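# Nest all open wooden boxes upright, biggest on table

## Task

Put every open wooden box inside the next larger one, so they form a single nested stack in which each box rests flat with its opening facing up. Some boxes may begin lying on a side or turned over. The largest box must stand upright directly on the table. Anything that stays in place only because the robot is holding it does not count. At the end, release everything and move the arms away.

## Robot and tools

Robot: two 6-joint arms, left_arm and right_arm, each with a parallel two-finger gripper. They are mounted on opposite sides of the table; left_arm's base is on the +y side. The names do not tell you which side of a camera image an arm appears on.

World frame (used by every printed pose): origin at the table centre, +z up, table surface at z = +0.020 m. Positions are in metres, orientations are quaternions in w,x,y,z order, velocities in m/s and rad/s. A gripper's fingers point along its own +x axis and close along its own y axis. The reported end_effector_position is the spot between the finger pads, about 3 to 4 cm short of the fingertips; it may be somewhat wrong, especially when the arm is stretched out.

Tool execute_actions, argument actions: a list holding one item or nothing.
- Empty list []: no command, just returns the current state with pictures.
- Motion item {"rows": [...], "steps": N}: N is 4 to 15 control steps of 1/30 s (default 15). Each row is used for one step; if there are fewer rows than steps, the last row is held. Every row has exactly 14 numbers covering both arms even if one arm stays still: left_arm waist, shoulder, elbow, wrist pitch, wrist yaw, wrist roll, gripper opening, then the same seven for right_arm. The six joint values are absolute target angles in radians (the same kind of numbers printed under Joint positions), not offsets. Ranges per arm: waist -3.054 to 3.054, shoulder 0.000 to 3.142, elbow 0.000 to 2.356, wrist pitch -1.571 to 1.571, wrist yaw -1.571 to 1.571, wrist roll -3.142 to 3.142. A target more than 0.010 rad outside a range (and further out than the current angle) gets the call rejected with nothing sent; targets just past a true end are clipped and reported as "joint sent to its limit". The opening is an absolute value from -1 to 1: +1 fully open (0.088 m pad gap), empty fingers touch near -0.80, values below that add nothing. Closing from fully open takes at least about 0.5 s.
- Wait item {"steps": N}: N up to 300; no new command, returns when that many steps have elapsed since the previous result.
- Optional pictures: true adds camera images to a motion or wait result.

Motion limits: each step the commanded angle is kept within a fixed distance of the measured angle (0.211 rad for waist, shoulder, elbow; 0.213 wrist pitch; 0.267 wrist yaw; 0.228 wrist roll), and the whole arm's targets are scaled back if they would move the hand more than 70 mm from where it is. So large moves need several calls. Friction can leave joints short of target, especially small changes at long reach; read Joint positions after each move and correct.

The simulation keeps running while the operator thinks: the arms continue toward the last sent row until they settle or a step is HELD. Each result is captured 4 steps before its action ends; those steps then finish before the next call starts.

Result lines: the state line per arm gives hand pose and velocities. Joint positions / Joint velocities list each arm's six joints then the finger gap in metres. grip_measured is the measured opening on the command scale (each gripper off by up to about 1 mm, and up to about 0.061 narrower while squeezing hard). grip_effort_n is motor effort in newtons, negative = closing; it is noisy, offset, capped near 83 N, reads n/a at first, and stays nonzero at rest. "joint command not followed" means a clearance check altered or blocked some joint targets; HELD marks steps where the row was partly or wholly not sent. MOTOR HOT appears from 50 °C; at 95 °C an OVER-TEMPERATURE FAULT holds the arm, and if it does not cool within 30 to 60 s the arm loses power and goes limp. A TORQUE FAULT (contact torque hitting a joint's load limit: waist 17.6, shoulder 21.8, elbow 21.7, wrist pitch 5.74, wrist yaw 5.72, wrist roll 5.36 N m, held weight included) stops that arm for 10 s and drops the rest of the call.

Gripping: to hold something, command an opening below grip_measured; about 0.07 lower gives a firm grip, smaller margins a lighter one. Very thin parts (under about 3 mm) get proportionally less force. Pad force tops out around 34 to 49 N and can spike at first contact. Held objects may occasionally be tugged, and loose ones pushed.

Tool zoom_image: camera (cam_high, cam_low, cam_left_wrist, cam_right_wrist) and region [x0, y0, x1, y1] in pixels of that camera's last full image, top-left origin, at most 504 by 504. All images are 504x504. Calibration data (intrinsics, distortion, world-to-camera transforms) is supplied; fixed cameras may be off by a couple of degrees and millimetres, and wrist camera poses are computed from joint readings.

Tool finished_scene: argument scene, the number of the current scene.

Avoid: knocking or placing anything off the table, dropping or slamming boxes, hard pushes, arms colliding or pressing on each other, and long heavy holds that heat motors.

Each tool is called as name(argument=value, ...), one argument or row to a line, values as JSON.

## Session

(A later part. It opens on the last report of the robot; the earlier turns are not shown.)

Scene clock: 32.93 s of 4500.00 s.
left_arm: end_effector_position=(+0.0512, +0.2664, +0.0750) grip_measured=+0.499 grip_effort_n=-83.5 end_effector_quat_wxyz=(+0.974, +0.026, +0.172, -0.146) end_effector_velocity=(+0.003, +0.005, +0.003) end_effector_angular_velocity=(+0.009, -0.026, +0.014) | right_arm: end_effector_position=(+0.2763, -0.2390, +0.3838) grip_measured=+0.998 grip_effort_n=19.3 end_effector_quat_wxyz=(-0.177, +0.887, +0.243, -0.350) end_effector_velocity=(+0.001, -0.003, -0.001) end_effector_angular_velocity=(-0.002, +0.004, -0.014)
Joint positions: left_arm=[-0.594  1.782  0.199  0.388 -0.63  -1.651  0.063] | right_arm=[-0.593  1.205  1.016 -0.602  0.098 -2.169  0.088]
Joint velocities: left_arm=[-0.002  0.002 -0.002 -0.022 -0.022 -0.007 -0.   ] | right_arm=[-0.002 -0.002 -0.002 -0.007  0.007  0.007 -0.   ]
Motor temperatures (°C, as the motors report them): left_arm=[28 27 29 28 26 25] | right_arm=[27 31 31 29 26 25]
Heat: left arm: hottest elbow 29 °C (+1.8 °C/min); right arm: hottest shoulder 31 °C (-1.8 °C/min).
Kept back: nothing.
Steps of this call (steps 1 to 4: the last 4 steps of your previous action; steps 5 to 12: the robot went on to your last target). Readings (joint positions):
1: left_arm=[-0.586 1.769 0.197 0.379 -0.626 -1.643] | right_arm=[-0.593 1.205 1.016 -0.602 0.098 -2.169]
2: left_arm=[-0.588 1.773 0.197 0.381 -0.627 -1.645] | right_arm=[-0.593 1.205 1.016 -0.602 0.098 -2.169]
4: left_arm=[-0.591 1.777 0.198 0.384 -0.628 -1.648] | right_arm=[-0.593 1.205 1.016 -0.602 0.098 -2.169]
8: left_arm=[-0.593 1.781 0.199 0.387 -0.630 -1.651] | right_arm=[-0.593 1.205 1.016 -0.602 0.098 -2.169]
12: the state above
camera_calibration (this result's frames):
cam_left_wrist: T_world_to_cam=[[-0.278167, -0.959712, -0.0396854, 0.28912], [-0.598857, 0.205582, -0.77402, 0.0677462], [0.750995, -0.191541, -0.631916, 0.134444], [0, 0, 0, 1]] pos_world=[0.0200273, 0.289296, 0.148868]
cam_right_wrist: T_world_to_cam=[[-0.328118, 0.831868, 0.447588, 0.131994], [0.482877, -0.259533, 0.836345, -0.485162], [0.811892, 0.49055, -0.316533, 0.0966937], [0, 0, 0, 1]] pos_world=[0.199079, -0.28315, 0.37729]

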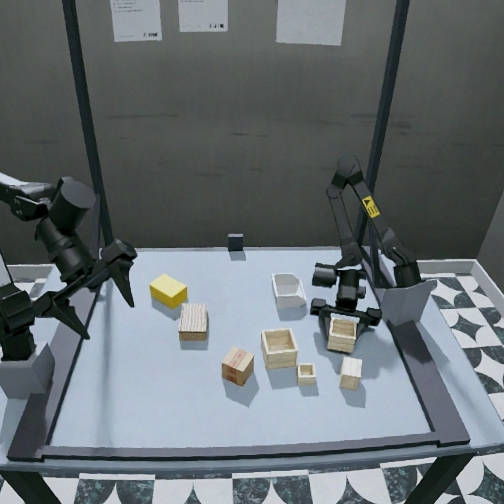

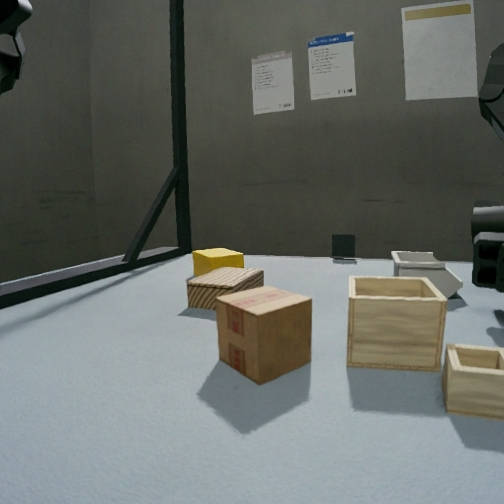

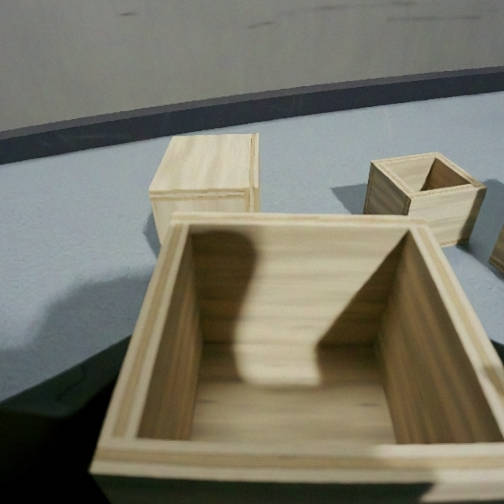

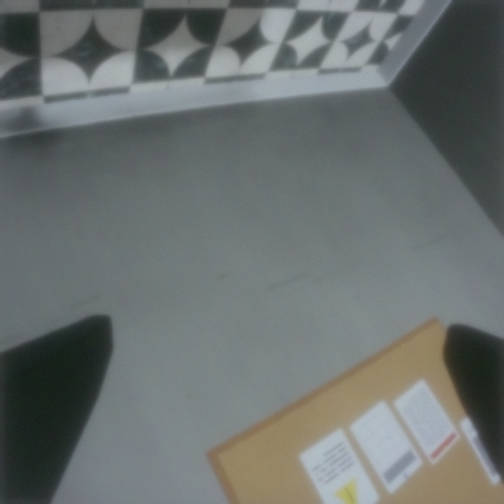

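execute_actions(
  actions=[
    {"rows":[[-0.608,1.815,0.205,0.403,-0.643,-1.668,0.25,-0.593,1.2,1.0,-0.6,0.1,-2.169,1]],"steps":15},
  ],
)

execute_actions(
  actions=[
    {"rows":[[-0.608,1.815,0.205,0.403,-0.643,-1.668,1,-0.593,1.2,1.0,-0.6,0.1,-2.169,1]],"steps":15},
  ],
)

execute_actions(
  actions=[
    {"rows":[[-0.6,1.75,0.15,0.43,-0.65,-1.66,1,-0.593,1.2,1.0,-0.6,0.1,-2.169,1],[-0.6,1.75,0.15,0.43,-0.65,-1.66,1,-0.593,1.2,1.0,-0.6,0.1,-2.169,1],[-0.6,1.75,0.15,0.43,-0.65,-1.66,1,-0.593,1.2,1.0,-0.6,0.1,-2.169,1],[-0.6,1.62,0.12,0.42,-0.65,-1.66,1,-0.593,1.2,1.0,-0.6,0.1,-2.169,1],[-0.6,1.62,0.12,0.42,-0.65,-1.66,1,-0.593,1.2,1.0,-0.6,0.1,-2.169,1],[-0.6,1.62,0.12,0.42,-0.65,-1.66,1,-0.593,1.2,1.0,-0.6,0.1,-2.169,1],[-0.6,1.35,0.15,0.2,-0.65,-1.66,1,-0.593,1.2,1.0,-0.6,0.1,-2.169,1]],"steps":15},
  ],
)

execute_actions(
  actions=[
    {"steps":10},
  ],
  pictures=true,
)

Scene clock: 33.70 s of 4500.00 s.
left_arm: end_effector_position=(+0.0513, +0.2672, +0.0717) grip_measured=+0.499 grip_effort_n=-83.5 end_effector_quat_wxyz=(+0.974, +0.027, +0.171, -0.146) end_effector_velocity=(+0.001, +0.003, +0.001) end_effector_angular_velocity=(-0.006, -0.017, +0.006) | right_arm: end_effector_position=(+0.2763, -0.2390, +0.3838) grip_measured=+0.998 grip_effort_n=19.3 end_effector_quat_wxyz=(-0.177, +0.887, +0.243, -0.350) end_effector_velocity=(-0.003, -0.002, -0.005) end_effector_angular_velocity=(-0.028, +0.012, +0.021)
Joint positions: left_arm=[-0.607  1.807  0.202  0.4   -0.636 -1.664  0.063] | right_arm=[-0.593  1.205  1.016 -0.602  0.098 -2.169  0.088]
Joint velocities: left_arm=[-0.012  0.007 -0.002 -0.007 -0.022 -0.022 -0.   ] | right_arm=[-0.002 -0.002 -0.002 -0.022 -0.022 -0.022 -0.   ]
Motor temperatures (°C, as the motors report them): left_arm=[28 27 29 27 26 25] | right_arm=[27 31 31 29 26 25]
Heat: left arm: hottest elbow 29 °C (+1.8 °C/min); right arm: hottest shoulder 31 °C (-1.8 °C/min).
Steps of this call (steps 1 to 12: the robot went on to your last target; steps 13 to 23: the first 11 steps of this action). Readings (joint positions):
13: left_arm=[-0.595 1.785 0.199 0.390 -0.631 -1.653] | right_arm=[-0.593 1.205 1.016 -0.602 0.098 -2.169]
14: left_arm=[-0.598 1.790 0.200 0.393 -0.633 -1.656] | right_arm=[-0.593 1.205 1.016 -0.602 0.098 -2.169]
16: left_arm=[-0.603 1.799 0.201 0.396 -0.634 -1.660] | right_arm=[-0.593 1.205 1.016 -0.602 0.098 -2.169]
20: left_arm=[-0.606 1.805 0.201 0.399 -0.635 -1.663] | right_arm=[-0.593 1.205 1.016 -0.602 0.098 -2.169]
23: the state above

Scene clock: 34.20 s of 4500.00 s.
left_arm: end_effector_position=(+0.0514, +0.2670, +0.0719) grip_measured=+0.963 grip_effort_n=15.6 end_effector_quat_wxyz=(+0.974, +0.027, +0.170, -0.147) end_effector_velocity=(+0.000, -0.001, +0.003) end_effector_angular_velocity=(-0.018, -0.016, -0.005) | right_arm: end_effector_position=(+0.2763, -0.2390, +0.3838) grip_measured=+0.998 grip_effort_n=19.3 end_effector_quat_wxyz=(-0.177, +0.887, +0.243, -0.350) end_effector_velocity=(-0.002, -0.001, -0.006) end_effector_angular_velocity=(-0.023, +0.023, +0.012)
Joint positions: left_arm=[-0.607  1.808  0.202  0.401 -0.638 -1.665  0.086] | right_arm=[-0.593  1.205  1.016 -0.602  0.098 -2.169  0.088]
Joint velocities: left_arm=[-0.002 -0.002 -0.002  0.007 -0.022 -0.007  0.017] | right_arm=[-0.002  0.002 -0.002 -0.022 -0.022 -0.007  0.   ]
Motor temperatures (°C, as the motors report them): left_arm=[28 27 29 27 26 25] | right_arm=[27 31 31 30 26 25]
Heat: left arm: hottest elbow 29 °C (+1.8 °C/min); right arm: hottest shoulder 31 °C (-1.8 °C/min).
Steps of this call (steps 1 to 4: the last 4 steps of your previous action; steps 5 to 15: the first 11 steps of this action). Readings (joint positions):
5: left_arm=[-0.607 1.808 0.202 0.401 -0.636 -1.665] | right_arm=[-0.593 1.205 1.016 -0.602 0.098 -2.169]
6: left_arm=[-0.607 1.808 0.202 0.401 -0.637 -1.665] | right_arm=[-0.593 1.205 1.016 -0.602 0.098 -2.169]
8: left_arm=[-0.607 1.808 0.202 0.401 -0.638 -1.665] | right_arm=[-0.593 1.205 1.016 -0.602 0.098 -2.169]
12: left_arm=[-0.607 1.808 0.202 0.401 -0.638 -1.665] | right_arm=[-0.593 1.205 1.016 -0.602 0.098 -2.169]
15: the state above

Scene clock: 34.70 s of 4500.00 s.
left_arm: end_effector_position=(+0.0303, +0.2602, +0.1006) grip_measured=+1.000 grip_effort_n=15.6 end_effector_quat_wxyz=(+0.967, -0.014, +0.176, -0.183) end_effector_velocity=(-0.129, -0.132, +0.104) end_effector_angular_velocity=(-0.657, +0.264, -0.454) | right_arm: end_effector_position=(+0.2763, -0.2390, +0.3838) grip_measured=+0.998 grip_effort_n=18.8 end_effector_quat_wxyz=(-0.177, +0.887, +0.243, -0.350) end_effector_velocity=(-0.003, -0.000, -0.001) end_effector_angular_velocity=(-0.012, +0.002, +0.026)
Joint positions: left_arm=[-0.603  1.502  0.145  0.265 -0.646 -1.664  0.088] | right_arm=[-0.593  1.205  1.016 -0.602  0.098 -2.169  0.088]
Joint velocities: left_arm=[-0.007 -1.248  0.012 -0.432 -0.007 -0.022  0.   ] | right_arm=[-0.002 -0.007 -0.002 -0.007 -0.022 -0.022  0.   ]
Motor temperatures (°C, as the motors report them): left_arm=[28 27 29 27 26 25] | right_arm=[27 31 31 30 26 25]
Heat: left arm: hottest elbow 29 °C (+1.7 °C/min); right arm: hottest shoulder 31 °C (-1.7 °C/min).
Steps of this call (steps 1 to 4: the last 4 steps of your previous action; steps 5 to 15: the first 11 steps of this action). Readings (joint positions):
5: left_arm=[-0.607 1.806 0.199 0.405 -0.639 -1.665] | right_arm=[-0.593 1.205 1.016 -0.602 0.098 -2.169]
6: left_arm=[-0.607 1.798 0.191 0.412 -0.639 -1.665] | right_arm=[-0.593 1.205 1.016 -0.602 0.098 -2.169]
8: left_arm=[-0.606 1.770 0.172 0.417 -0.643 -1.665] | right_arm=[-0.593 1.205 1.016 -0.602 0.098 -2.169]
12: left_arm=[-0.604 1.634 0.145 0.344 -0.646 -1.664] | right_arm=[-0.593 1.205 1.016 -0.602 0.098 -2.169]
15: the state above

Scene clock: 35.03 s of 4500.00 s.
left_arm: end_effector_position=(+0.0163, +0.2469, +0.1128) grip_measured=+1.000 grip_effort_n=15.6 end_effector_quat_wxyz=(+0.959, -0.044, +0.182, -0.211) end_effector_velocity=(-0.006, -0.004, +0.007) end_effector_angular_velocity=(-0.024, +0.002, -0.024) | right_arm: end_effector_position=(+0.2763, -0.2390, +0.3838) grip_measured=+0.998 grip_effort_n=19.3 end_effector_quat_wxyz=(-0.177, +0.887, +0.243, -0.350) end_effector_velocity=(-0.001, -0.002, -0.004) end_effector_angular_velocity=(-0.030, +0.004, +0.010)
Joint positions: left_arm=[-0.603  1.366  0.151  0.206 -0.646 -1.663  0.088] | right_arm=[-0.593  1.205  1.016 -0.602  0.098 -2.169  0.088]
Joint velocities: left_arm=[-0.002 -0.076 -0.002 -0.037 -0.007  0.007  0.   ] | right_arm=[-0.002  0.002  0.002 -0.022 -0.007 -0.022 -0.   ]
Motor temperatures (°C, as the motors report them): left_arm=[28 27 29 27 26 25] | right_arm=[27 31 31 30 26 25]
Heat: left arm: hottest elbow 29 °C (+1.7 °C/min); right arm: hottest shoulder 31 °C (-1.7 °C/min).
Kept back: nothing.
Steps of this call (steps 1 to 4: the last 4 steps of your previous action; steps 5 to 10: the robot went on to your last target). Readings (joint positions):
1: left_arm=[-0.603 1.465 0.146 0.251 -0.646 -1.664] | right_arm=[-0.593 1.205 1.016 -0.602 0.098 -2.169]
2: left_arm=[-0.603 1.435 0.148 0.241 -0.646 -1.664] | right_arm=[-0.593 1.205 1.016 -0.602 0.098 -2.169]
4: left_arm=[-0.603 1.399 0.151 0.225 -0.646 -1.663] | right_arm=[-0.593 1.205 1.016 -0.602 0.098 -2.169]
8: left_arm=[-0.603 1.372 0.151 0.209 -0.646 -1.663] | right_arm=[-0.593 1.205 1.016 -0.602 0.098 -2.169]
10: the state above
camera_calibration (this result's frames):
cam_left_wrist: T_world_to_cam=[[-0.376362, -0.918345, 0.122452, 0.235353], [-0.618257, 0.150516, -0.771429, 0.0937313], [0.690007, -0.366043, -0.624422, 0.224015], [0, 0, 0, 1]] pos_world=[-0.00804372, 0.284026, 0.183367]
cam_right_wrist: T_world_to_cam=[[-0.328118, 0.831868, 0.447588, 0.131994], [0.482877, -0.259533, 0.836345, -0.485162], [0.811892, 0.49055, -0.316533, 0.0966937], [0, 0, 0, 1]] pos_world=[0.199079, -0.28315, 0.37729]

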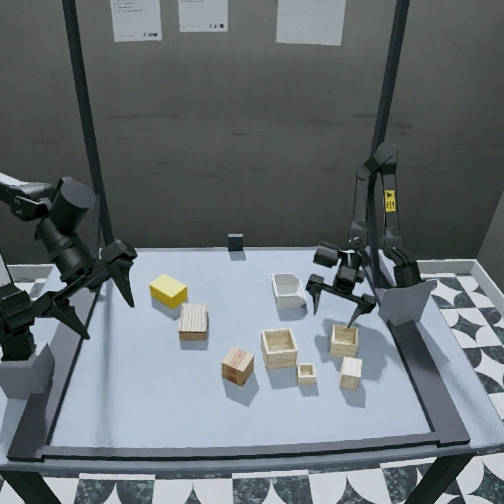

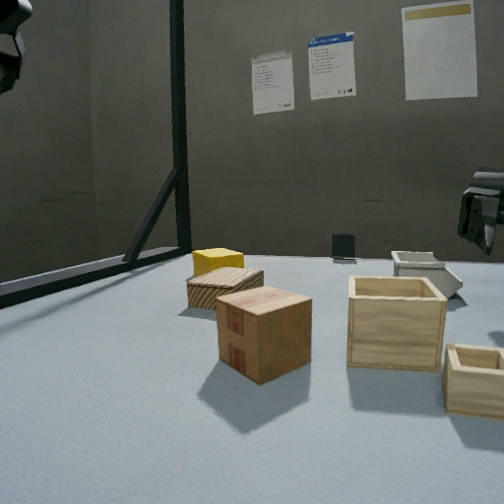

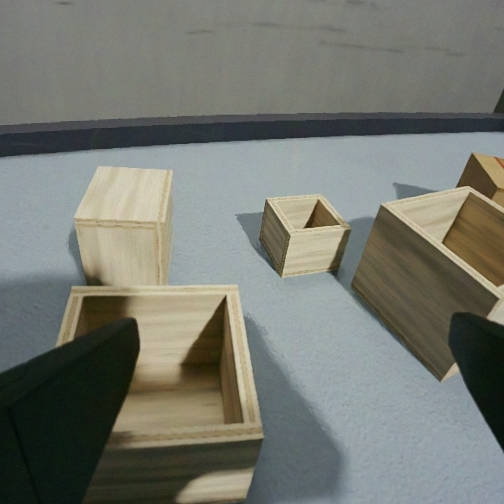

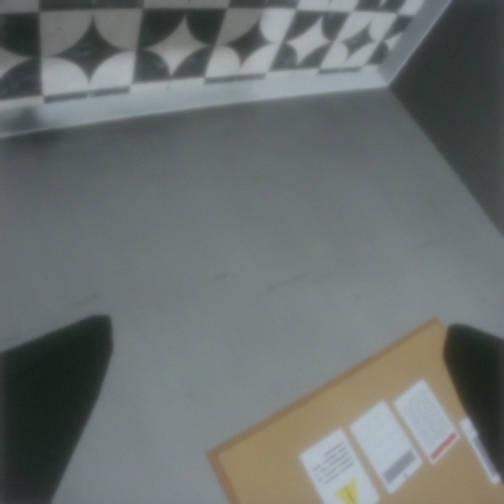

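execute_actions(
  actions=[
    {"rows":[[-0.6,1.2,0.2,0.0,-0.6,-1.5,-0.25,-0.593,1.2,1.0,-0.6,0.1,-2.169,1],[-0.6,1.2,0.2,0.0,-0.6,-1.5,-0.25,-0.593,1.2,1.0,-0.6,0.1,-2.169,1],[-0.6,1.2,0.2,0.0,-0.6,-1.5,-0.25,-0.593,1.2,1.0,-0.6,0.1,-2.169,1],[-0.6,1.2,0.2,0.0,-0.6,-1.5,-0.25,-0.593,1.2,1.0,-0.6,0.1,-2.169,1],[-0.1,1.45,0.55,-0.5,0.0,-1.0,-0.25,-0.593,1.2,1.0,-0.6,0.1,-2.169,1]],"steps":15},
  ],
)

execute_actions(
  actions=[
    {"rows":[[0.434,1.925,0.882,-0.89,0.65,-0.39,-0.25,-0.593,1.2,1.0,-0.6,0.1,-2.169,1]],"steps":15},
  ],
)

execute_actions(
  actions=[
    {"steps":15},
  ],
  pictures=true,
)

Scene clock: 36.07 s of 4500.00 s.
left_arm: end_effector_position=(+0.0215, +0.2232, +0.1164) grip_measured=-0.131 grip_effort_n=-7.7 end_effector_quat_wxyz=(+0.936, +0.139, +0.299, -0.123) end_effector_velocity=(+0.031, -0.093, +0.086) end_effector_angular_velocity=(+0.820, +1.104, +0.230) | right_arm: end_effector_position=(+0.2763, -0.2390, +0.3838) grip_measured=+0.998 grip_effort_n=19.3 end_effector_quat_wxyz=(-0.177, +0.887, +0.243, -0.350) end_effector_velocity=(-0.005, -0.001, -0.004) end_effector_angular_velocity=(-0.016, +0.018, +0.019)
Joint positions: left_arm=[-0.318  1.414  0.453 -0.229 -0.239 -1.235  0.033] | right_arm=[-0.593  1.205  1.016 -0.602  0.098 -2.169  0.088]
Joint velocities: left_arm=[ 1.316  0.198  0.96  -1.15   1.663  1.443 -0.073] | right_arm=[ 0.002 -0.007 -0.002 -0.022 -0.022 -0.007 -0.   ]
Motor temperatures (°C, as the motors report them): left_arm=[28 27 28 27 26 25] | right_arm=[27 31 31 30 26 25]
Heat: left arm: hottest waist 28 °C (+0.0 °C/min); right arm: hottest shoulder 31 °C (-1.7 °C/min).
Steps of this call (steps 1 to 20: the robot went on to your last target; steps 21 to 31: the first 11 steps of this action). Readings (joint positions):
21: left_arm=[-0.603 1.346 0.155 0.179 -0.643 -1.646] | right_arm=[-0.593 1.205 1.016 -0.602 0.098 -2.169]
22: left_arm=[-0.603 1.318 0.162 0.128 -0.633 -1.609] | right_arm=[-0.593 1.205 1.016 -0.602 0.098 -2.169]
24: left_arm=[-0.603 1.265 0.173 0.078 -0.623 -1.564] | right_arm=[-0.593 1.205 1.016 -0.602 0.098 -2.169]
28: left_arm=[-0.451 1.372 0.334 -0.097 -0.411 -1.381] | right_arm=[-0.593 1.205 1.016 -0.602 0.098 -2.169]
31: the state above

Scene clock: 36.57 s of 4500.00 s.
left_arm: end_effector_position=(+0.0500, +0.2453, +0.1354) grip_measured=-0.246 grip_effort_n=-18.8 end_effector_quat_wxyz=(+0.738, +0.142, +0.659, -0.039) end_effector_velocity=(+0.080, +0.121, +0.061) end_effector_angular_velocity=(-0.634, +1.177, +0.314) | right_arm: end_effector_position=(+0.2763, -0.2390, +0.3838) grip_measured=+0.998 grip_effort_n=19.8 end_effector_quat_wxyz=(-0.177, +0.887, +0.243, -0.350) end_effector_velocity=(-0.001, -0.001, -0.002) end_effector_angular_velocity=(-0.005, +0.013, +0.012)
Joint positions: left_arm=[ 0.295  1.855  0.85  -0.829  0.511 -0.56   0.027] | right_arm=[-0.593  1.205  1.016 -0.602  0.098 -2.169  0.088]
Joint velocities: left_arm=[ 1.228  0.662  0.051 -0.505  0.974  1.341 -0.001] | right_arm=[-0.007 -0.002 -0.002 -0.007 -0.022 -0.007 -0.   ]
Motor temperatures (°C, as the motors report them): left_arm=[28 27 29 27 26 25] | right_arm=[27 31 31 30 26 25]
Heat: left arm: hottest elbow 29 °C (+1.6 °C/min); right arm: hottest shoulder 31 °C (-1.6 °C/min).
Steps of this call (steps 1 to 4: the last 4 steps of your previous action; steps 5 to 15: the first 11 steps of this action). Readings (joint positions):
5: left_arm=[-0.143 1.449 0.542 -0.440 -0.045 -1.047] | right_arm=[-0.593 1.205 1.016 -0.602 0.098 -2.169]
6: left_arm=[-0.102 1.490 0.580 -0.496 0.019 -0.996] | right_arm=[-0.593 1.205 1.016 -0.602 0.098 -2.169]
8: left_arm=[-0.014 1.589 0.670 -0.575 0.132 -0.899] | right_arm=[-0.593 1.205 1.016 -0.602 0.098 -2.169]
12: left_arm=[0.162 1.758 0.821 -0.746 0.360 -0.704] | right_arm=[-0.593 1.205 1.016 -0.602 0.098 -2.169]
15: the state above

Scene clock: 37.07 s of 4500.00 s.
left_arm: end_effector_position=(+0.0571, +0.2475, +0.1478) grip_measured=-0.247 grip_effort_n=-18.4 end_effector_quat_wxyz=(+0.703, +0.096, +0.699, -0.089) end_effector_velocity=(+0.003, -0.002, +0.003) end_effector_angular_velocity=(-0.019, -0.006, -0.006) | right_arm: end_effector_position=(+0.2763, -0.2390, +0.3838) grip_measured=+0.998 grip_effort_n=19.3 end_effector_quat_wxyz=(-0.177, +0.887, +0.243, -0.350) end_effector_velocity=(-0.001, -0.001, -0.002) end_effector_angular_velocity=(-0.009, +0.004, +0.006)
Joint positions: left_arm=[ 0.428  1.916  0.874 -0.887  0.643 -0.396  0.027] | right_arm=[-0.593  1.205  1.016 -0.602  0.098 -2.169  0.088]
Joint velocities: left_arm=[ 0.012 -0.002  0.002  0.007  0.007  0.007 -0.   ] | right_arm=[-0.002 -0.002 -0.002 -0.007 -0.007 -0.007 -0.   ]
Motor temperatures (°C, as the motors report them): left_arm=[28 27 29 27 26 25] | right_arm=[27 31 31 30 26 25]
Heat: left arm: hottest elbow 29 °C (+1.6 °C/min); right arm: hottest shoulder 31 °C (-1.6 °C/min).
Kept back: nothing.
Steps of this call (steps 1 to 4: the last 4 steps of your previous action; steps 5 to 15: the robot went on to your last target). Readings (joint positions):
1: left_arm=[0.334 1.874 0.851 -0.845 0.542 -0.519] | right_arm=[-0.593 1.205 1.016 -0.602 0.098 -2.169]
2: left_arm=[0.363 1.887 0.854 -0.856 0.565 -0.489] | right_arm=[-0.593 1.205 1.016 -0.602 0.098 -2.169]
4: left_arm=[0.398 1.900 0.861 -0.868 0.599 -0.449] | right_arm=[-0.593 1.205 1.016 -0.602 0.098 -2.169]
8: left_arm=[0.418 1.910 0.872 -0.881 0.631 -0.412] | right_arm=[-0.593 1.205 1.016 -0.602 0.098 -2.169]
15: the state above
camera_calibration (this result's frames):
cam_left_wrist: T_world_to_cam=[[-0.289718, -0.956304, -0.0393307, 0.275349], [-0.908281, 0.261746, 0.326367, -0.0273695], [-0.301811, 0.130277, -0.944425, 0.199018], [0, 0, 0, 1]] pos_world=[0.11498, 0.244554, 0.207719]
cam_right_wrist: T_world_to_cam=[[-0.328118, 0.831868, 0.447588, 0.131994], [0.482877, -0.259533, 0.836345, -0.485162], [0.811892, 0.49055, -0.316533, 0.0966937], [0, 0, 0, 1]] pos_world=[0.199079, -0.28315, 0.37729]

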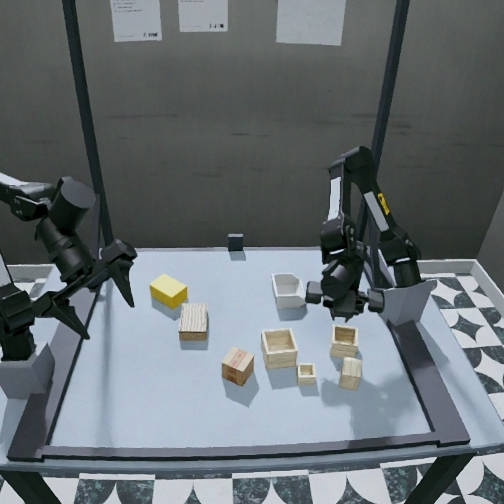

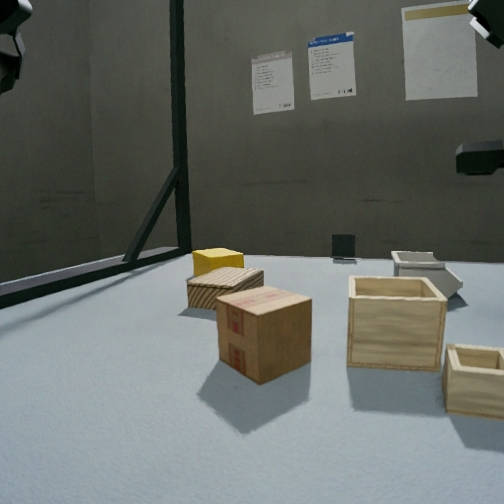

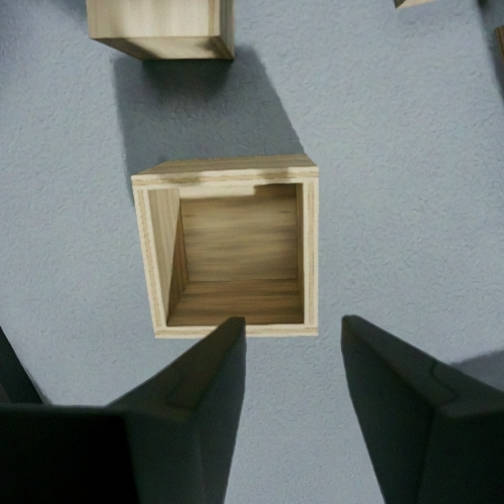

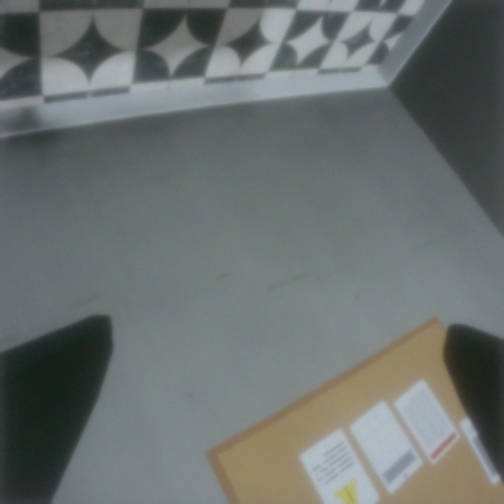

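execute_actions(
  actions=[
    {"rows":[[0.385,1.97,0.815,-0.735,0.675,-0.49,-0.25,-0.593,1.2,1.0,-0.6,0.1,-2.169,1]],"steps":15},
  ],
)

execute_actions(
  actions=[
    {"steps":10},
  ],
  pictures=true,
)

Scene clock: 37.67 s of 4500.00 s.
left_arm: end_effector_position=(+0.0631, +0.2464, +0.1247) grip_measured=-0.247 grip_effort_n=-18.4 end_effector_quat_wxyz=(+0.706, +0.080, +0.699, -0.086) end_effector_velocity=(+0.004, -0.007, -0.004) end_effector_angular_velocity=(-0.039, -0.014, +0.014) | right_arm: end_effector_position=(+0.2763, -0.2390, +0.3838) grip_measured=+0.998 grip_effort_n=19.3 end_effector_quat_wxyz=(-0.177, +0.887, +0.243, -0.350) end_effector_velocity=(-0.000, +0.001, +0.001) end_effector_angular_velocity=(+0.003, -0.003, +0.009)
Joint positions: left_arm=[ 0.388  1.96   0.823 -0.745  0.67  -0.481  0.027] | right_arm=[-0.593  1.205  1.016 -0.602  0.098 -2.169  0.088]
Joint velocities: left_arm=[-0.007  0.002 -0.012  0.066  0.022 -0.051 -0.   ] | right_arm=[-0.002 -0.002 -0.002  0.007 -0.007 -0.007  0.   ]
Motor temperatures (°C, as the motors report them): left_arm=[28 27 29 27 26 25] | right_arm=[27 31 31 30 26 25]
Heat: left arm: hottest elbow 29 °C (+1.6 °C/min); right arm: hottest shoulder 31 °C (-1.6 °C/min).
Steps of this call (steps 1 to 7: the robot went on to your last target; steps 8 to 18: the first 11 steps of this action). Readings (joint positions):
8: left_arm=[0.428 1.920 0.870 -0.877 0.648 -0.402] | right_arm=[-0.593 1.205 1.016 -0.602 0.098 -2.169]
9: left_arm=[0.422 1.925 0.862 -0.839 0.655 -0.421] | right_arm=[-0.593 1.205 1.016 -0.602 0.098 -2.169]
11: left_arm=[0.405 1.943 0.848 -0.793 0.662 -0.449] | right_arm=[-0.593 1.205 1.016 -0.602 0.098 -2.169]
15: left_arm=[0.389 1.959 0.825 -0.758 0.667 -0.474] | right_arm=[-0.593 1.205 1.016 -0.602 0.098 -2.169]
18: the state above

Scene clock: 38.00 s of 4500.00 s.
left_arm: end_effector_position=(+0.0634, +0.2462, +0.1238) grip_measured=-0.247 grip_effort_n=-18.8 end_effector_quat_wxyz=(+0.706, +0.079, +0.698, -0.087) end_effector_velocity=(+0.002, -0.001, +0.000) end_effector_angular_velocity=(+0.001, -0.011, -0.002) | right_arm: end_effector_position=(+0.2763, -0.2390, +0.3838) grip_measured=+0.998 grip_effort_n=19.3 end_effector_quat_wxyz=(-0.177, +0.887, +0.243, -0.350) end_effector_velocity=(-0.001, -0.003, -0.004) end_effector_angular_velocity=(-0.030, +0.004, +0.010)
Joint positions: left_arm=[ 0.386  1.962  0.821 -0.737  0.671 -0.486  0.027] | right_arm=[-0.593  1.205  1.016 -0.602  0.098 -2.169  0.088]
Joint velocities: left_arm=[-0.002 -0.002  0.002  0.007 -0.007 -0.007 -0.   ] | right_arm=[-0.002 -0.002 -0.002 -0.022 -0.007 -0.022 -0.   ]
Motor temperatures (°C, as the motors report them): left_arm=[28 27 29 27 26 25] | right_arm=[27 31 31 30 26 25]
Heat: left arm: hottest elbow 29 °C (+1.6 °C/min); right arm: hottest shoulder 31 °C (-1.6 °C/min).
Kept back: nothing.
Steps of this call (steps 1 to 4: the last 4 steps of your previous action; steps 5 to 10: the robot went on to your last target). Readings (joint positions):
1: left_arm=[0.387 1.960 0.823 -0.743 0.670 -0.482] | right_arm=[-0.593 1.205 1.016 -0.602 0.098 -2.169]
2: left_arm=[0.387 1.961 0.822 -0.742 0.670 -0.484] | right_arm=[-0.593 1.205 1.016 -0.602 0.098 -2.169]
4: left_arm=[0.387 1.961 0.821 -0.740 0.670 -0.485] | right_arm=[-0.593 1.205 1.016 -0.602 0.098 -2.169]
8: left_arm=[0.386 1.962 0.821 -0.738 0.671 -0.486] | right_arm=[-0.593 1.205 1.016 -0.602 0.098 -2.169]
10: the state above
camera_calibration (this result's frames):
cam_left_wrist: T_world_to_cam=[[-0.262594, -0.964707, -0.0196212, 0.272853], [-0.916462, 0.242996, 0.317883, -0.00724073], [-0.301896, 0.101456, -0.947927, 0.185922], [0, 0, 0, 1]] pos_world=[0.121143, 0.24612, 0.183896]
cam_right_wrist: T_world_to_cam=[[-0.328118, 0.831868, 0.447588, 0.131994], [0.482877, -0.259533, 0.836345, -0.485162], [0.811892, 0.49055, -0.316533, 0.0966937], [0, 0, 0, 1]] pos_world=[0.199079, -0.28315, 0.37729]

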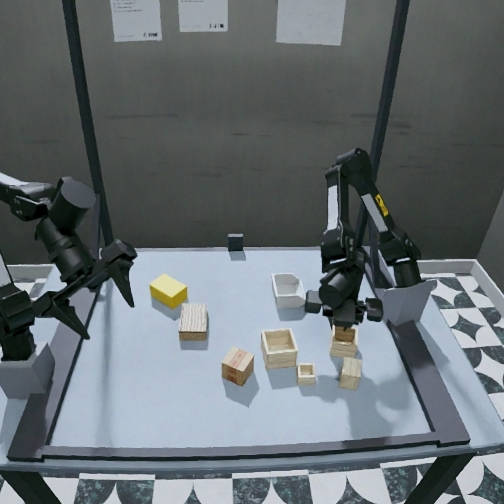

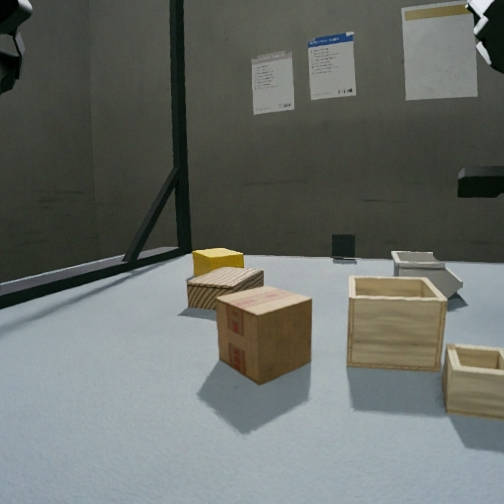

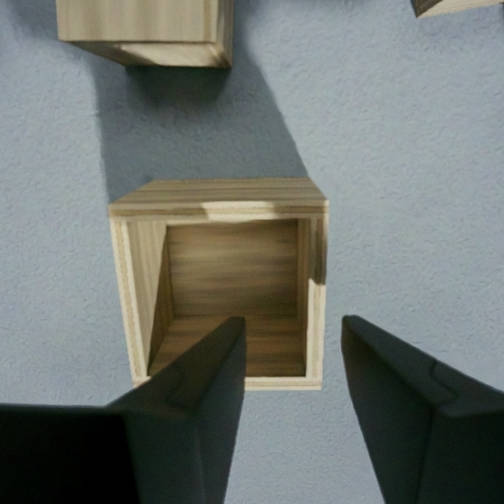

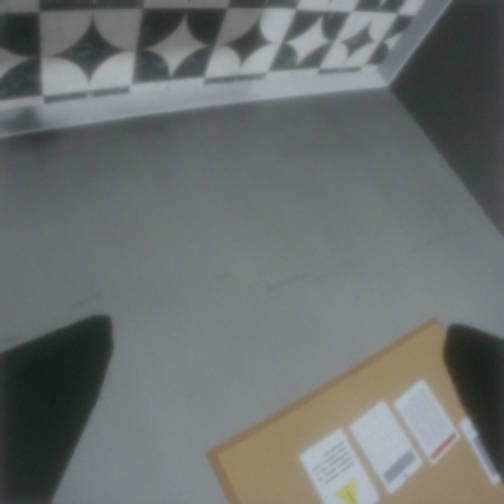

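execute_actions(
  actions=[
    {"rows":[[0.375,1.965,0.84,-0.755,0.675,-0.49,-0.25,-0.593,1.2,1.0,-0.6,0.1,-2.169,1],[0.375,1.965,0.84,-0.755,0.675,-0.49,-0.25,-0.593,1.2,1.0,-0.6,0.1,-2.169,1],[0.375,1.965,0.84,-0.755,0.675,-0.49,-0.25,-0.593,1.2,1.0,-0.6,0.1,-2.169,1],[0.375,1.965,0.84,-0.755,0.675,-0.49,-0.25,-0.593,1.2,1.0,-0.6,0.1,-2.169,1],[0.375,1.965,0.84,-0.755,0.675,-0.49,-0.25,-0.593,1.2,1.0,-0.6,0.1,-2.169,1],[0.355,1.98,0.82,-0.715,0.685,-0.515,-0.25,-0.593,1.2,1.0,-0.6,0.1,-2.169,1],[0.355,1.98,0.82,-0.715,0.685,-0.515,-0.25,-0.593,1.2,1.0,-0.6,0.1,-2.169,1],[0.355,1.98,0.82,-0.715,0.685,-0.515,-0.25,-0.593,1.2,1.0,-0.6,0.1,-2.169,1],[0.336,1.997,0.80,-0.675,0.695,-0.54,-0.25,-0.593,1.2,1.0,-0.6,0.1,-2.169,1]],"steps":15},
  ],
)

execute_actions(
  actions=[
    {"steps":10},
  ],
  pictures=true,
)

Scene clock: 38.70 s of 4500.00 s.
left_arm: end_effector_position=(+0.0615, +0.2411, +0.1154) grip_measured=-0.247 grip_effort_n=-18.8 end_effector_quat_wxyz=(+0.704, +0.081, +0.700, -0.088) end_effector_velocity=(-0.014, +0.011, -0.066) end_effector_angular_velocity=(+0.090, +0.079, +0.027) | right_arm: end_effector_position=(+0.2763, -0.2390, +0.3838) grip_measured=+0.998 grip_effort_n=19.8 end_effector_quat_wxyz=(-0.177, +0.887, +0.243, -0.350) end_effector_velocity=(-0.001, -0.004, -0.004) end_effector_angular_velocity=(-0.024, +0.003, -0.005)
Joint positions: left_arm=[ 0.352  1.976  0.819 -0.703  0.684 -0.519  0.027] | right_arm=[-0.593  1.205  1.016 -0.602  0.098 -2.169  0.088]
Joint velocities: left_arm=[-0.168  0.129 -0.09   0.198  0.037 -0.139 -0.   ] | right_arm=[ 0.002 -0.002 -0.002 -0.022  0.007 -0.007 -0.   ]
Motor temperatures (°C, as the motors report them): left_arm=[28 27 29 27 26 25] | right_arm=[27 31 31 30 26 25]
Heat: left arm: hottest elbow 29 °C (+1.6 °C/min); right arm: hottest shoulder 31 °C (-1.6 °C/min).
Steps of this call (steps 1 to 10: the robot went on to your last target; steps 11 to 21: the first 11 steps of this action). Readings (joint positions):
11: left_arm=[0.386 1.962 0.820 -0.737 0.671 -0.487] | right_arm=[-0.593 1.205 1.016 -0.602 0.098 -2.169]
12: left_arm=[0.384 1.962 0.821 -0.740 0.671 -0.487] | right_arm=[-0.593 1.205 1.016 -0.602 0.098 -2.169]
14: left_arm=[0.380 1.962 0.824 -0.746 0.671 -0.487] | right_arm=[-0.593 1.205 1.016 -0.602 0.098 -2.169]
18: left_arm=[0.368 1.965 0.827 -0.734 0.676 -0.500] | right_arm=[-0.593 1.205 1.016 -0.602 0.098 -2.169]
21: the state above

Scene clock: 39.03 s of 4500.00 s.
left_arm: end_effector_position=(+0.0601, +0.2429, +0.1088) grip_measured=-0.247 grip_effort_n=-18.4 end_effector_quat_wxyz=(+0.701, +0.080, +0.704, -0.084) end_effector_velocity=(-0.003, +0.007, -0.004) end_effector_angular_velocity=(+0.035, -0.000, +0.012) | right_arm: end_effector_position=(+0.2763, -0.2390, +0.3838) grip_measured=+0.998 grip_effort_n=20.2 end_effector_quat_wxyz=(-0.177, +0.887, +0.243, -0.350) end_effector_velocity=(+0.001, -0.002, +0.001) end_effector_angular_velocity=(-0.007, -0.007, -0.005)
Joint positions: left_arm=[ 0.338  1.988  0.806 -0.679  0.69  -0.536  0.027] | right_arm=[-0.593  1.205  1.016 -0.602  0.098 -2.169  0.088]
Joint velocities: left_arm=[-0.012  0.002 -0.012 -0.007 -0.022 -0.007 -0.   ] | right_arm=[-0.002 -0.002  0.002 -0.007  0.007 -0.007 -0.   ]
Motor temperatures (°C, as the motors report them): left_arm=[28 27 29 27 26 25] | right_arm=[27 31 31 30 26 25]
Heat: left arm: hottest elbow 29 °C (+1.5 °C/min); right arm: hottest shoulder 31 °C (-1.5 °C/min).
Kept back: nothing.
Steps of this call (steps 1 to 4: the last 4 steps of your previous action; steps 5 to 10: the robot went on to your last target). Readings (joint positions):
1: left_arm=[0.347 1.980 0.816 -0.697 0.686 -0.523] | right_arm=[-0.593 1.205 1.016 -0.602 0.098 -2.169]
2: left_arm=[0.344 1.983 0.812 -0.693 0.687 -0.527] | right_arm=[-0.593 1.205 1.016 -0.602 0.098 -2.169]
4: left_arm=[0.340 1.987 0.808 -0.687 0.688 -0.531] | right_arm=[-0.593 1.205 1.016 -0.602 0.098 -2.169]
8: left_arm=[0.338 1.988 0.806 -0.680 0.690 -0.535] | right_arm=[-0.593 1.205 1.016 -0.602 0.098 -2.169]
10: the state above
camera_calibration (this result's frames):
cam_left_wrist: T_world_to_cam=[[-0.26052, -0.965206, -0.0225213, 0.268818], [-0.912283, 0.238466, 0.332975, -0.00550428], [-0.316019, 0.107293, -0.942667, 0.16998], [0, 0, 0, 1]] pos_world=[0.118728, 0.24254, 0.168121]
cam_right_wrist: T_world_to_cam=[[-0.328118, 0.831868, 0.447588, 0.131994], [0.482877, -0.259533, 0.836345, -0.485162], [0.811892, 0.49055, -0.316533, 0.0966937], [0, 0, 0, 1]] pos_world=[0.199079, -0.28315, 0.37729]

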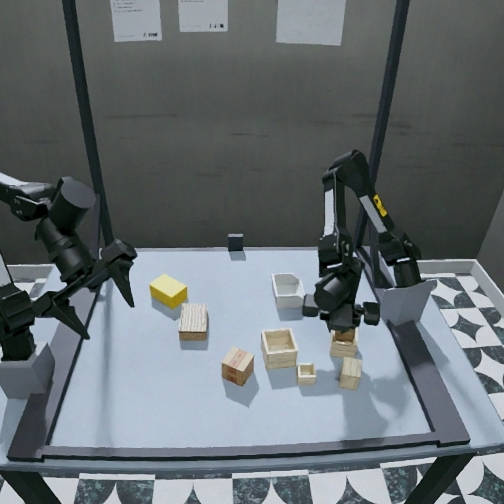

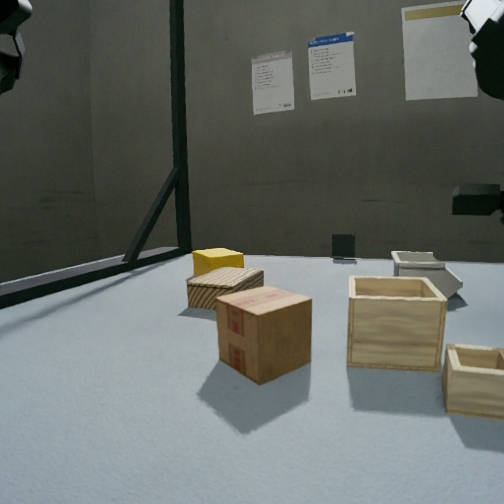

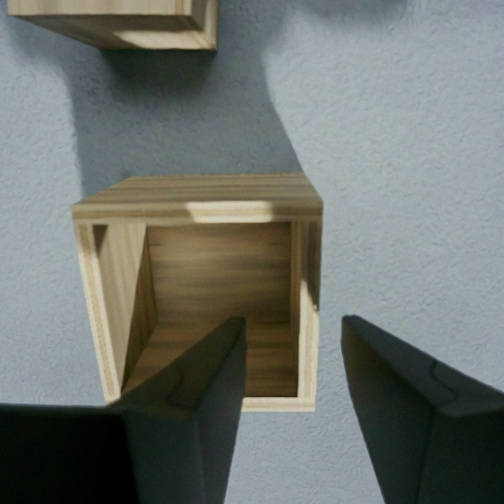

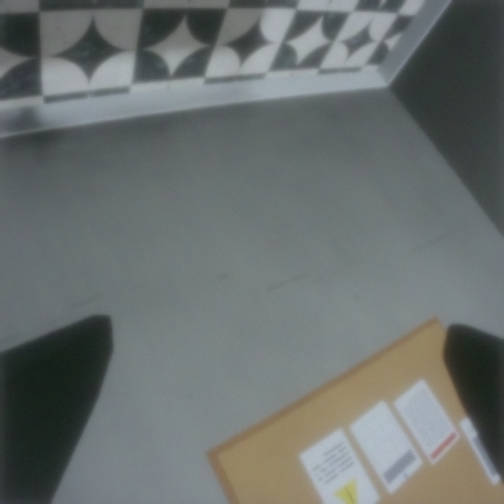

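execute_actions(
  actions=[
    {"rows":[[0.345,2.015,0.83,-0.66,0.687,-0.53,-0.25,-0.593,1.2,1.0,-0.6,0.1,-2.169,1],[0.345,2.015,0.83,-0.66,0.687,-0.53,-0.25,-0.593,1.2,1.0,-0.6,0.1,-2.169,1],[0.345,2.015,0.83,-0.66,0.687,-0.53,-0.25,-0.593,1.2,1.0,-0.6,0.1,-2.169,1],[0.345,2.015,0.83,-0.66,0.687,-0.53,-0.25,-0.593,1.2,1.0,-0.6,0.1,-2.169,1],[0.345,2.015,0.83,-0.66,0.687,-0.53,-0.25,-0.593,1.2,1.0,-0.6,0.1,-2.169,1],[0.345,2.015,0.83,-0.66,0.687,-0.53,-0.25,-0.593,1.2,1.0,-0.6,0.1,-2.169,1],[0.324,2.055,0.817,-0.617,0.684,-0.53,-0.25,-0.593,1.2,1.0,-0.6,0.1,-2.169,1]],"steps":15},
  ],
)

execute_actions(
  actions=[
    {"steps":10},
  ],
  pictures=true,
)

Scene clock: 39.73 s of 4500.00 s.
left_arm: end_effector_position=(+0.0691, +0.2404, +0.1009) grip_measured=-0.247 grip_effort_n=-18.4 end_effector_quat_wxyz=(+0.702, +0.086, +0.701, -0.089) end_effector_velocity=(+0.007, +0.018, -0.039) end_effector_angular_velocity=(+0.103, +0.049, +0.019) | right_arm: end_effector_position=(+0.2763, -0.2390, +0.3838) grip_measured=+0.998 grip_effort_n=18.8 end_effector_quat_wxyz=(-0.177, +0.887, +0.243, -0.350) end_effector_velocity=(-0.002, -0.004, -0.005) end_effector_angular_velocity=(-0.030, +0.004, +0.010)
Joint positions: left_arm=[ 0.33   2.035  0.818 -0.634  0.689 -0.534  0.027] | right_arm=[-0.593  1.205  1.016 -0.602  0.098 -2.169  0.088]
Joint velocities: left_arm=[-0.061  0.154 -0.002  0.066 -0.022 -0.007 -0.   ] | right_arm=[-0.002 -0.007 -0.007 -0.022 -0.007 -0.022 -0.   ]
Motor temperatures (°C, as the motors report them): left_arm=[28 27 29 27 26 25] | right_arm=[27 31 31 30 26 25]
Heat: left arm: hottest elbow 29 °C (+1.5 °C/min); right arm: hottest shoulder 31 °C (-1.5 °C/min).
Steps of this call (steps 1 to 10: the robot went on to your last target; steps 11 to 21: the first 11 steps of this action). Readings (joint positions):
11: left_arm=[0.337 1.990 0.805 -0.676 0.691 -0.537] | right_arm=[-0.593 1.205 1.016 -0.602 0.098 -2.169]
12: left_arm=[0.337 1.993 0.807 -0.673 0.691 -0.537] | right_arm=[-0.593 1.205 1.016 -0.602 0.098 -2.169]
14: left_arm=[0.337 2.000 0.813 -0.667 0.691 -0.537] | right_arm=[-0.593 1.205 1.016 -0.602 0.098 -2.169]
18: left_arm=[0.337 2.013 0.818 -0.649 0.691 -0.534] | right_arm=[-0.593 1.205 1.016 -0.602 0.098 -2.169]
21: the state above

Scene clock: 40.07 s of 4500.00 s.
left_arm: end_effector_position=(+0.0706, +0.2403, +0.0980) grip_measured=-0.247 grip_effort_n=-18.4 end_effector_quat_wxyz=(+0.702, +0.088, +0.701, -0.090) end_effector_velocity=(-0.002, +0.003, -0.002) end_effector_angular_velocity=(+0.016, +0.003, +0.010) | right_arm: end_effector_position=(+0.2763, -0.2390, +0.3838) grip_measured=+0.998 grip_effort_n=18.8 end_effector_quat_wxyz=(-0.177, +0.887, +0.243, -0.350) end_effector_velocity=(-0.001, -0.004, -0.004) end_effector_angular_velocity=(-0.024, +0.003, -0.005)
Joint positions: left_arm=[ 0.325  2.046  0.818 -0.62   0.688 -0.533  0.027] | right_arm=[-0.593  1.205  1.016 -0.602  0.098 -2.169  0.088]
Joint velocities: left_arm=[-0.007  0.002 -0.002 -0.007 -0.007 -0.007  0.   ] | right_arm=[ 0.002 -0.002 -0.002 -0.022  0.007 -0.007 -0.   ]
Motor temperatures (°C, as the motors report them): left_arm=[28 27 29 27 26 25] | right_arm=[27 31 31 30 26 25]
Heat: left arm: hottest elbow 29 °C (+1.5 °C/min); right arm: hottest shoulder 31 °C (-1.5 °C/min).
Kept back: nothing.
Steps of this call (steps 1 to 4: the last 4 steps of your previous action; steps 5 to 10: the robot went on to your last target). Readings (joint positions):
1: left_arm=[0.328 2.039 0.818 -0.630 0.688 -0.534] | right_arm=[-0.593 1.205 1.016 -0.602 0.098 -2.169]
2: left_arm=[0.327 2.042 0.818 -0.626 0.688 -0.534] | right_arm=[-0.593 1.205 1.016 -0.602 0.098 -2.169]
4: left_arm=[0.326 2.043 0.818 -0.623 0.688 -0.533] | right_arm=[-0.593 1.205 1.016 -0.602 0.098 -2.169]
8: left_arm=[0.325 2.045 0.818 -0.620 0.688 -0.533] | right_arm=[-0.593 1.205 1.016 -0.602 0.098 -2.169]
10: the state above
camera_calibration (this result's frames):
cam_left_wrist: T_world_to_cam=[[-0.280528, -0.959492, -0.0260489, 0.269171], [-0.90922, 0.256937, 0.327569, 0.0041529], [-0.307607, 0.115577, -0.944468, 0.161001], [0, 0, 0, 1]] pos_world=[0.128811, 0.238593, 0.157712]
cam_right_wrist: T_world_to_cam=[[-0.328118, 0.831868, 0.447588, 0.131994], [0.482877, -0.259533, 0.836345, -0.485162], [0.811892, 0.49055, -0.316533, 0.0966937], [0, 0, 0, 1]] pos_world=[0.199079, -0.28315, 0.37729]

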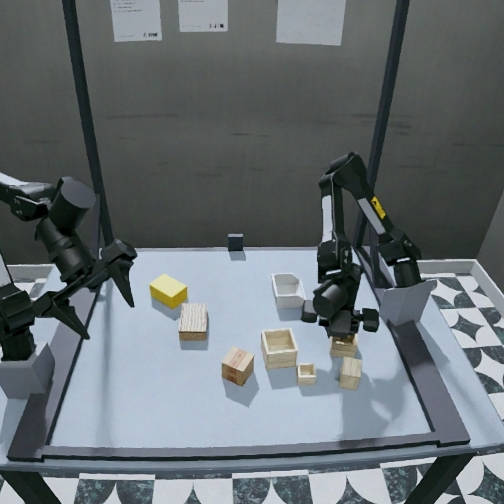

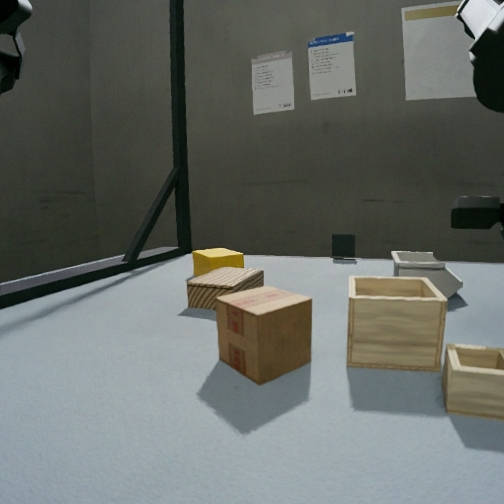

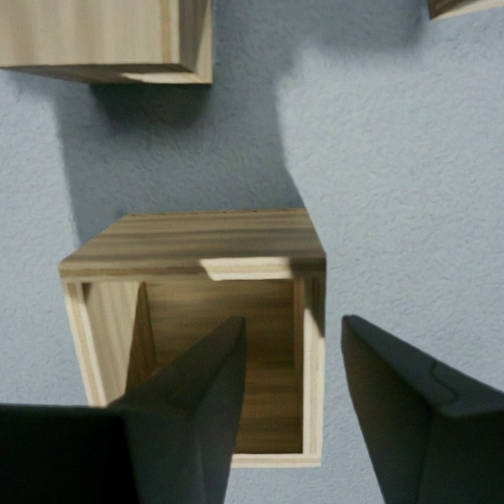

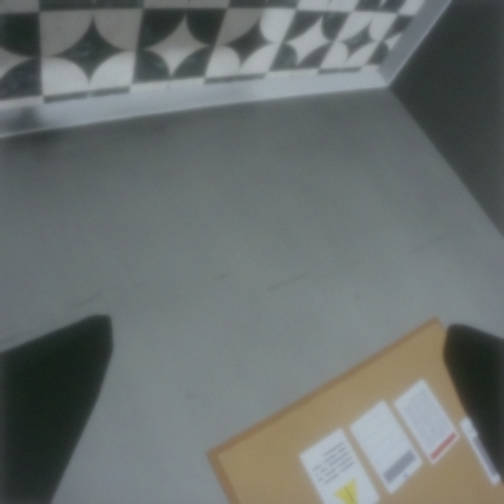

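execute_actions(
  actions=[
    {"rows":[[0.324,2.055,0.817,-0.617,0.684,-0.53,-1,-0.593,1.2,1.0,-0.6,0.1,-2.169,1]],"steps":15},
  ],
)

execute_actions(
  actions=[
    {"steps":8},
  ],
  pictures=true,
)

Scene clock: 40.57 s of 4500.00 s.
left_arm: end_effector_position=(+0.0711, +0.2403, +0.0980) grip_measured=-0.726 grip_effort_n=-83.5 end_effector_quat_wxyz=(+0.703, +0.088, +0.700, -0.091) end_effector_velocity=(+0.000, +0.002, -0.001) end_effector_angular_velocity=(+0.005, -0.006, -0.011) | right_arm: end_effector_position=(+0.2763, -0.2390, +0.3838) grip_measured=+0.998 grip_effort_n=19.3 end_effector_quat_wxyz=(-0.177, +0.887, +0.243, -0.350) end_effector_velocity=(-0.000, -0.004, -0.000) end_effector_angular_velocity=(-0.015, -0.002, -0.007)
Joint positions: left_arm=[ 0.326  2.046  0.818 -0.618  0.687 -0.533  0.003] | right_arm=[-0.593  1.205  1.016 -0.602  0.098 -2.169  0.088]
Joint velocities: left_arm=[-0.002 -0.002 -0.007  0.007 -0.007  0.007 -0.   ] | right_arm=[-0.002 -0.007  0.002 -0.022  0.007 -0.007 -0.   ]
Motor temperatures (°C, as the motors report them): left_arm=[28 27 29 27 26 25] | right_arm=[27 31 31 30 26 25]
Heat: left arm: hottest elbow 29 °C (+1.5 °C/min); right arm: hottest shoulder 31 °C (-1.5 °C/min).
Steps of this call (steps 1 to 4: the robot went on to your last target; steps 5 to 15: the first 11 steps of this action). Readings (joint positions):
5: left_arm=[0.325 2.046 0.818 -0.619 0.688 -0.533] | right_arm=[-0.593 1.205 1.016 -0.602 0.098 -2.169]
6: left_arm=[0.325 2.046 0.818 -0.619 0.688 -0.533] | right_arm=[-0.593 1.205 1.016 -0.602 0.098 -2.169]
8: left_arm=[0.325 2.046 0.818 -0.619 0.688 -0.533] | right_arm=[-0.593 1.205 1.016 -0.602 0.098 -2.169]
12: left_arm=[0.326 2.046 0.818 -0.618 0.687 -0.533] | right_arm=[-0.593 1.205 1.016 -0.602 0.098 -2.169]
15: the state above

Scene clock: 40.83 s of 4500.00 s.
left_arm: end_effector_position=(+0.0711, +0.2403, +0.0980) grip_measured=-0.726 grip_effort_n=-83.5 end_effector_quat_wxyz=(+0.703, +0.088, +0.700, -0.091) end_effector_velocity=(-0.005, +0.002, -0.000) end_effector_angular_velocity=(+0.008, +0.018, +0.019) | right_arm: end_effector_position=(+0.2763, -0.2390, +0.3838) grip_measured=+0.998 grip_effort_n=19.3 end_effector_quat_wxyz=(-0.177, +0.887, +0.243, -0.350) end_effector_velocity=(+0.000, -0.005, -0.004) end_effector_angular_velocity=(-0.032, -0.005, -0.002)
Joint positions: left_arm=[ 0.326  2.046  0.818 -0.618  0.687 -0.533  0.003] | right_arm=[-0.593  1.205  1.016 -0.602  0.098 -2.169  0.088]
Joint velocities: left_arm=[-0.002 -0.002 -0.002 -0.022  0.007 -0.007 -0.   ] | right_arm=[-0.002 -0.007 -0.007 -0.022  0.007 -0.022 -0.   ]
Motor temperatures (°C, as the motors report them): left_arm=[28 27 29 27 26 25] | right_arm=[27 31 31 30 26 25]
Heat: left arm: hottest elbow 29 °C (+1.5 °C/min); right arm: hottest shoulder 31 °C (-1.5 °C/min).
Kept back: nothing.
Steps of this call (steps 1 to 4: the last 4 steps of your previous action; steps 5 to 8: the robot went on to your last target). Readings (joint positions):
1: left_arm=[0.326 2.046 0.818 -0.618 0.687 -0.533] | right_arm=[-0.593 1.205 1.016 -0.602 0.098 -2.169]
2: left_arm=[0.326 2.046 0.818 -0.618 0.687 -0.533] | right_arm=[-0.593 1.205 1.016 -0.602 0.098 -2.169]
4: left_arm=[0.326 2.046 0.818 -0.618 0.687 -0.533] | right_arm=[-0.593 1.205 1.016 -0.602 0.098 -2.169]
8: the state above
camera_calibration (this result's frames):
cam_left_wrist: T_world_to_cam=[[-0.280782, -0.959418, -0.0260284, 0.269345], [-0.909517, 0.257322, 0.326442, 0.00459414], [-0.306497, 0.115332, -0.944859, 0.161137], [0, 0, 0, 1]] pos_world=[0.129194, 0.238648, 0.157762]
cam_right_wrist: T_world_to_cam=[[-0.328118, 0.831868, 0.447588, 0.131994], [0.482877, -0.259533, 0.836345, -0.485162], [0.811892, 0.49055, -0.316533, 0.0966937], [0, 0, 0, 1]] pos_world=[0.199079, -0.28315, 0.37729]

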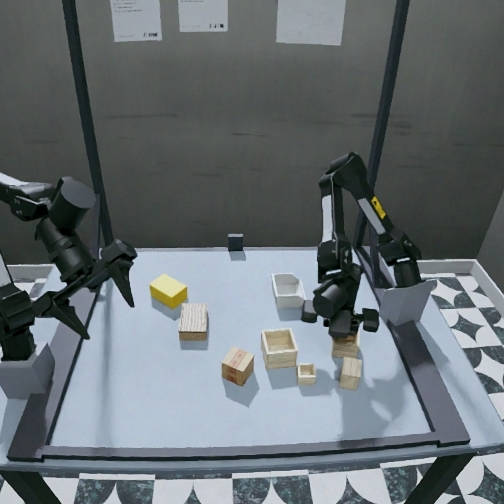

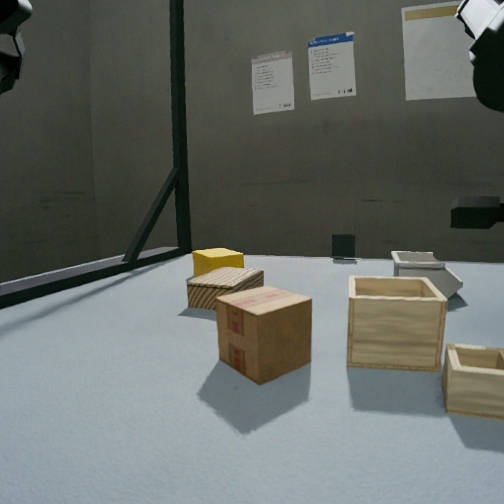

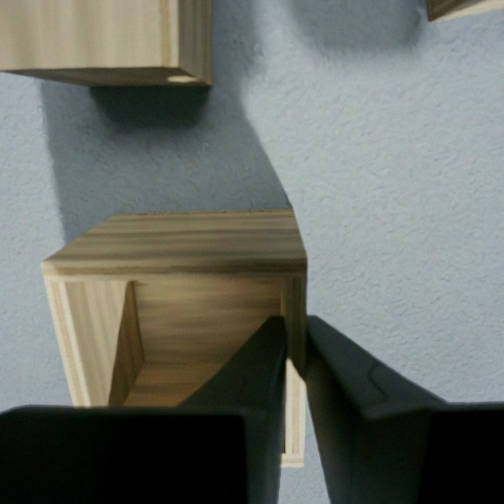

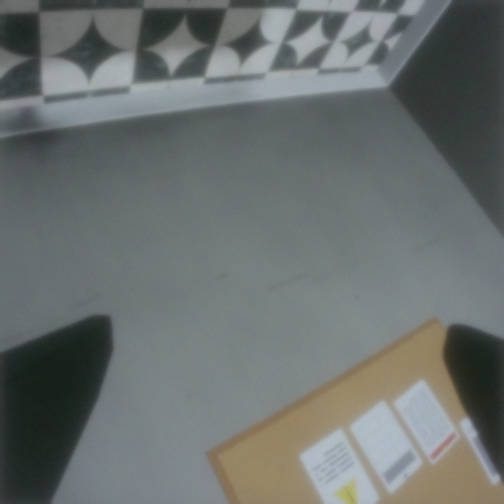

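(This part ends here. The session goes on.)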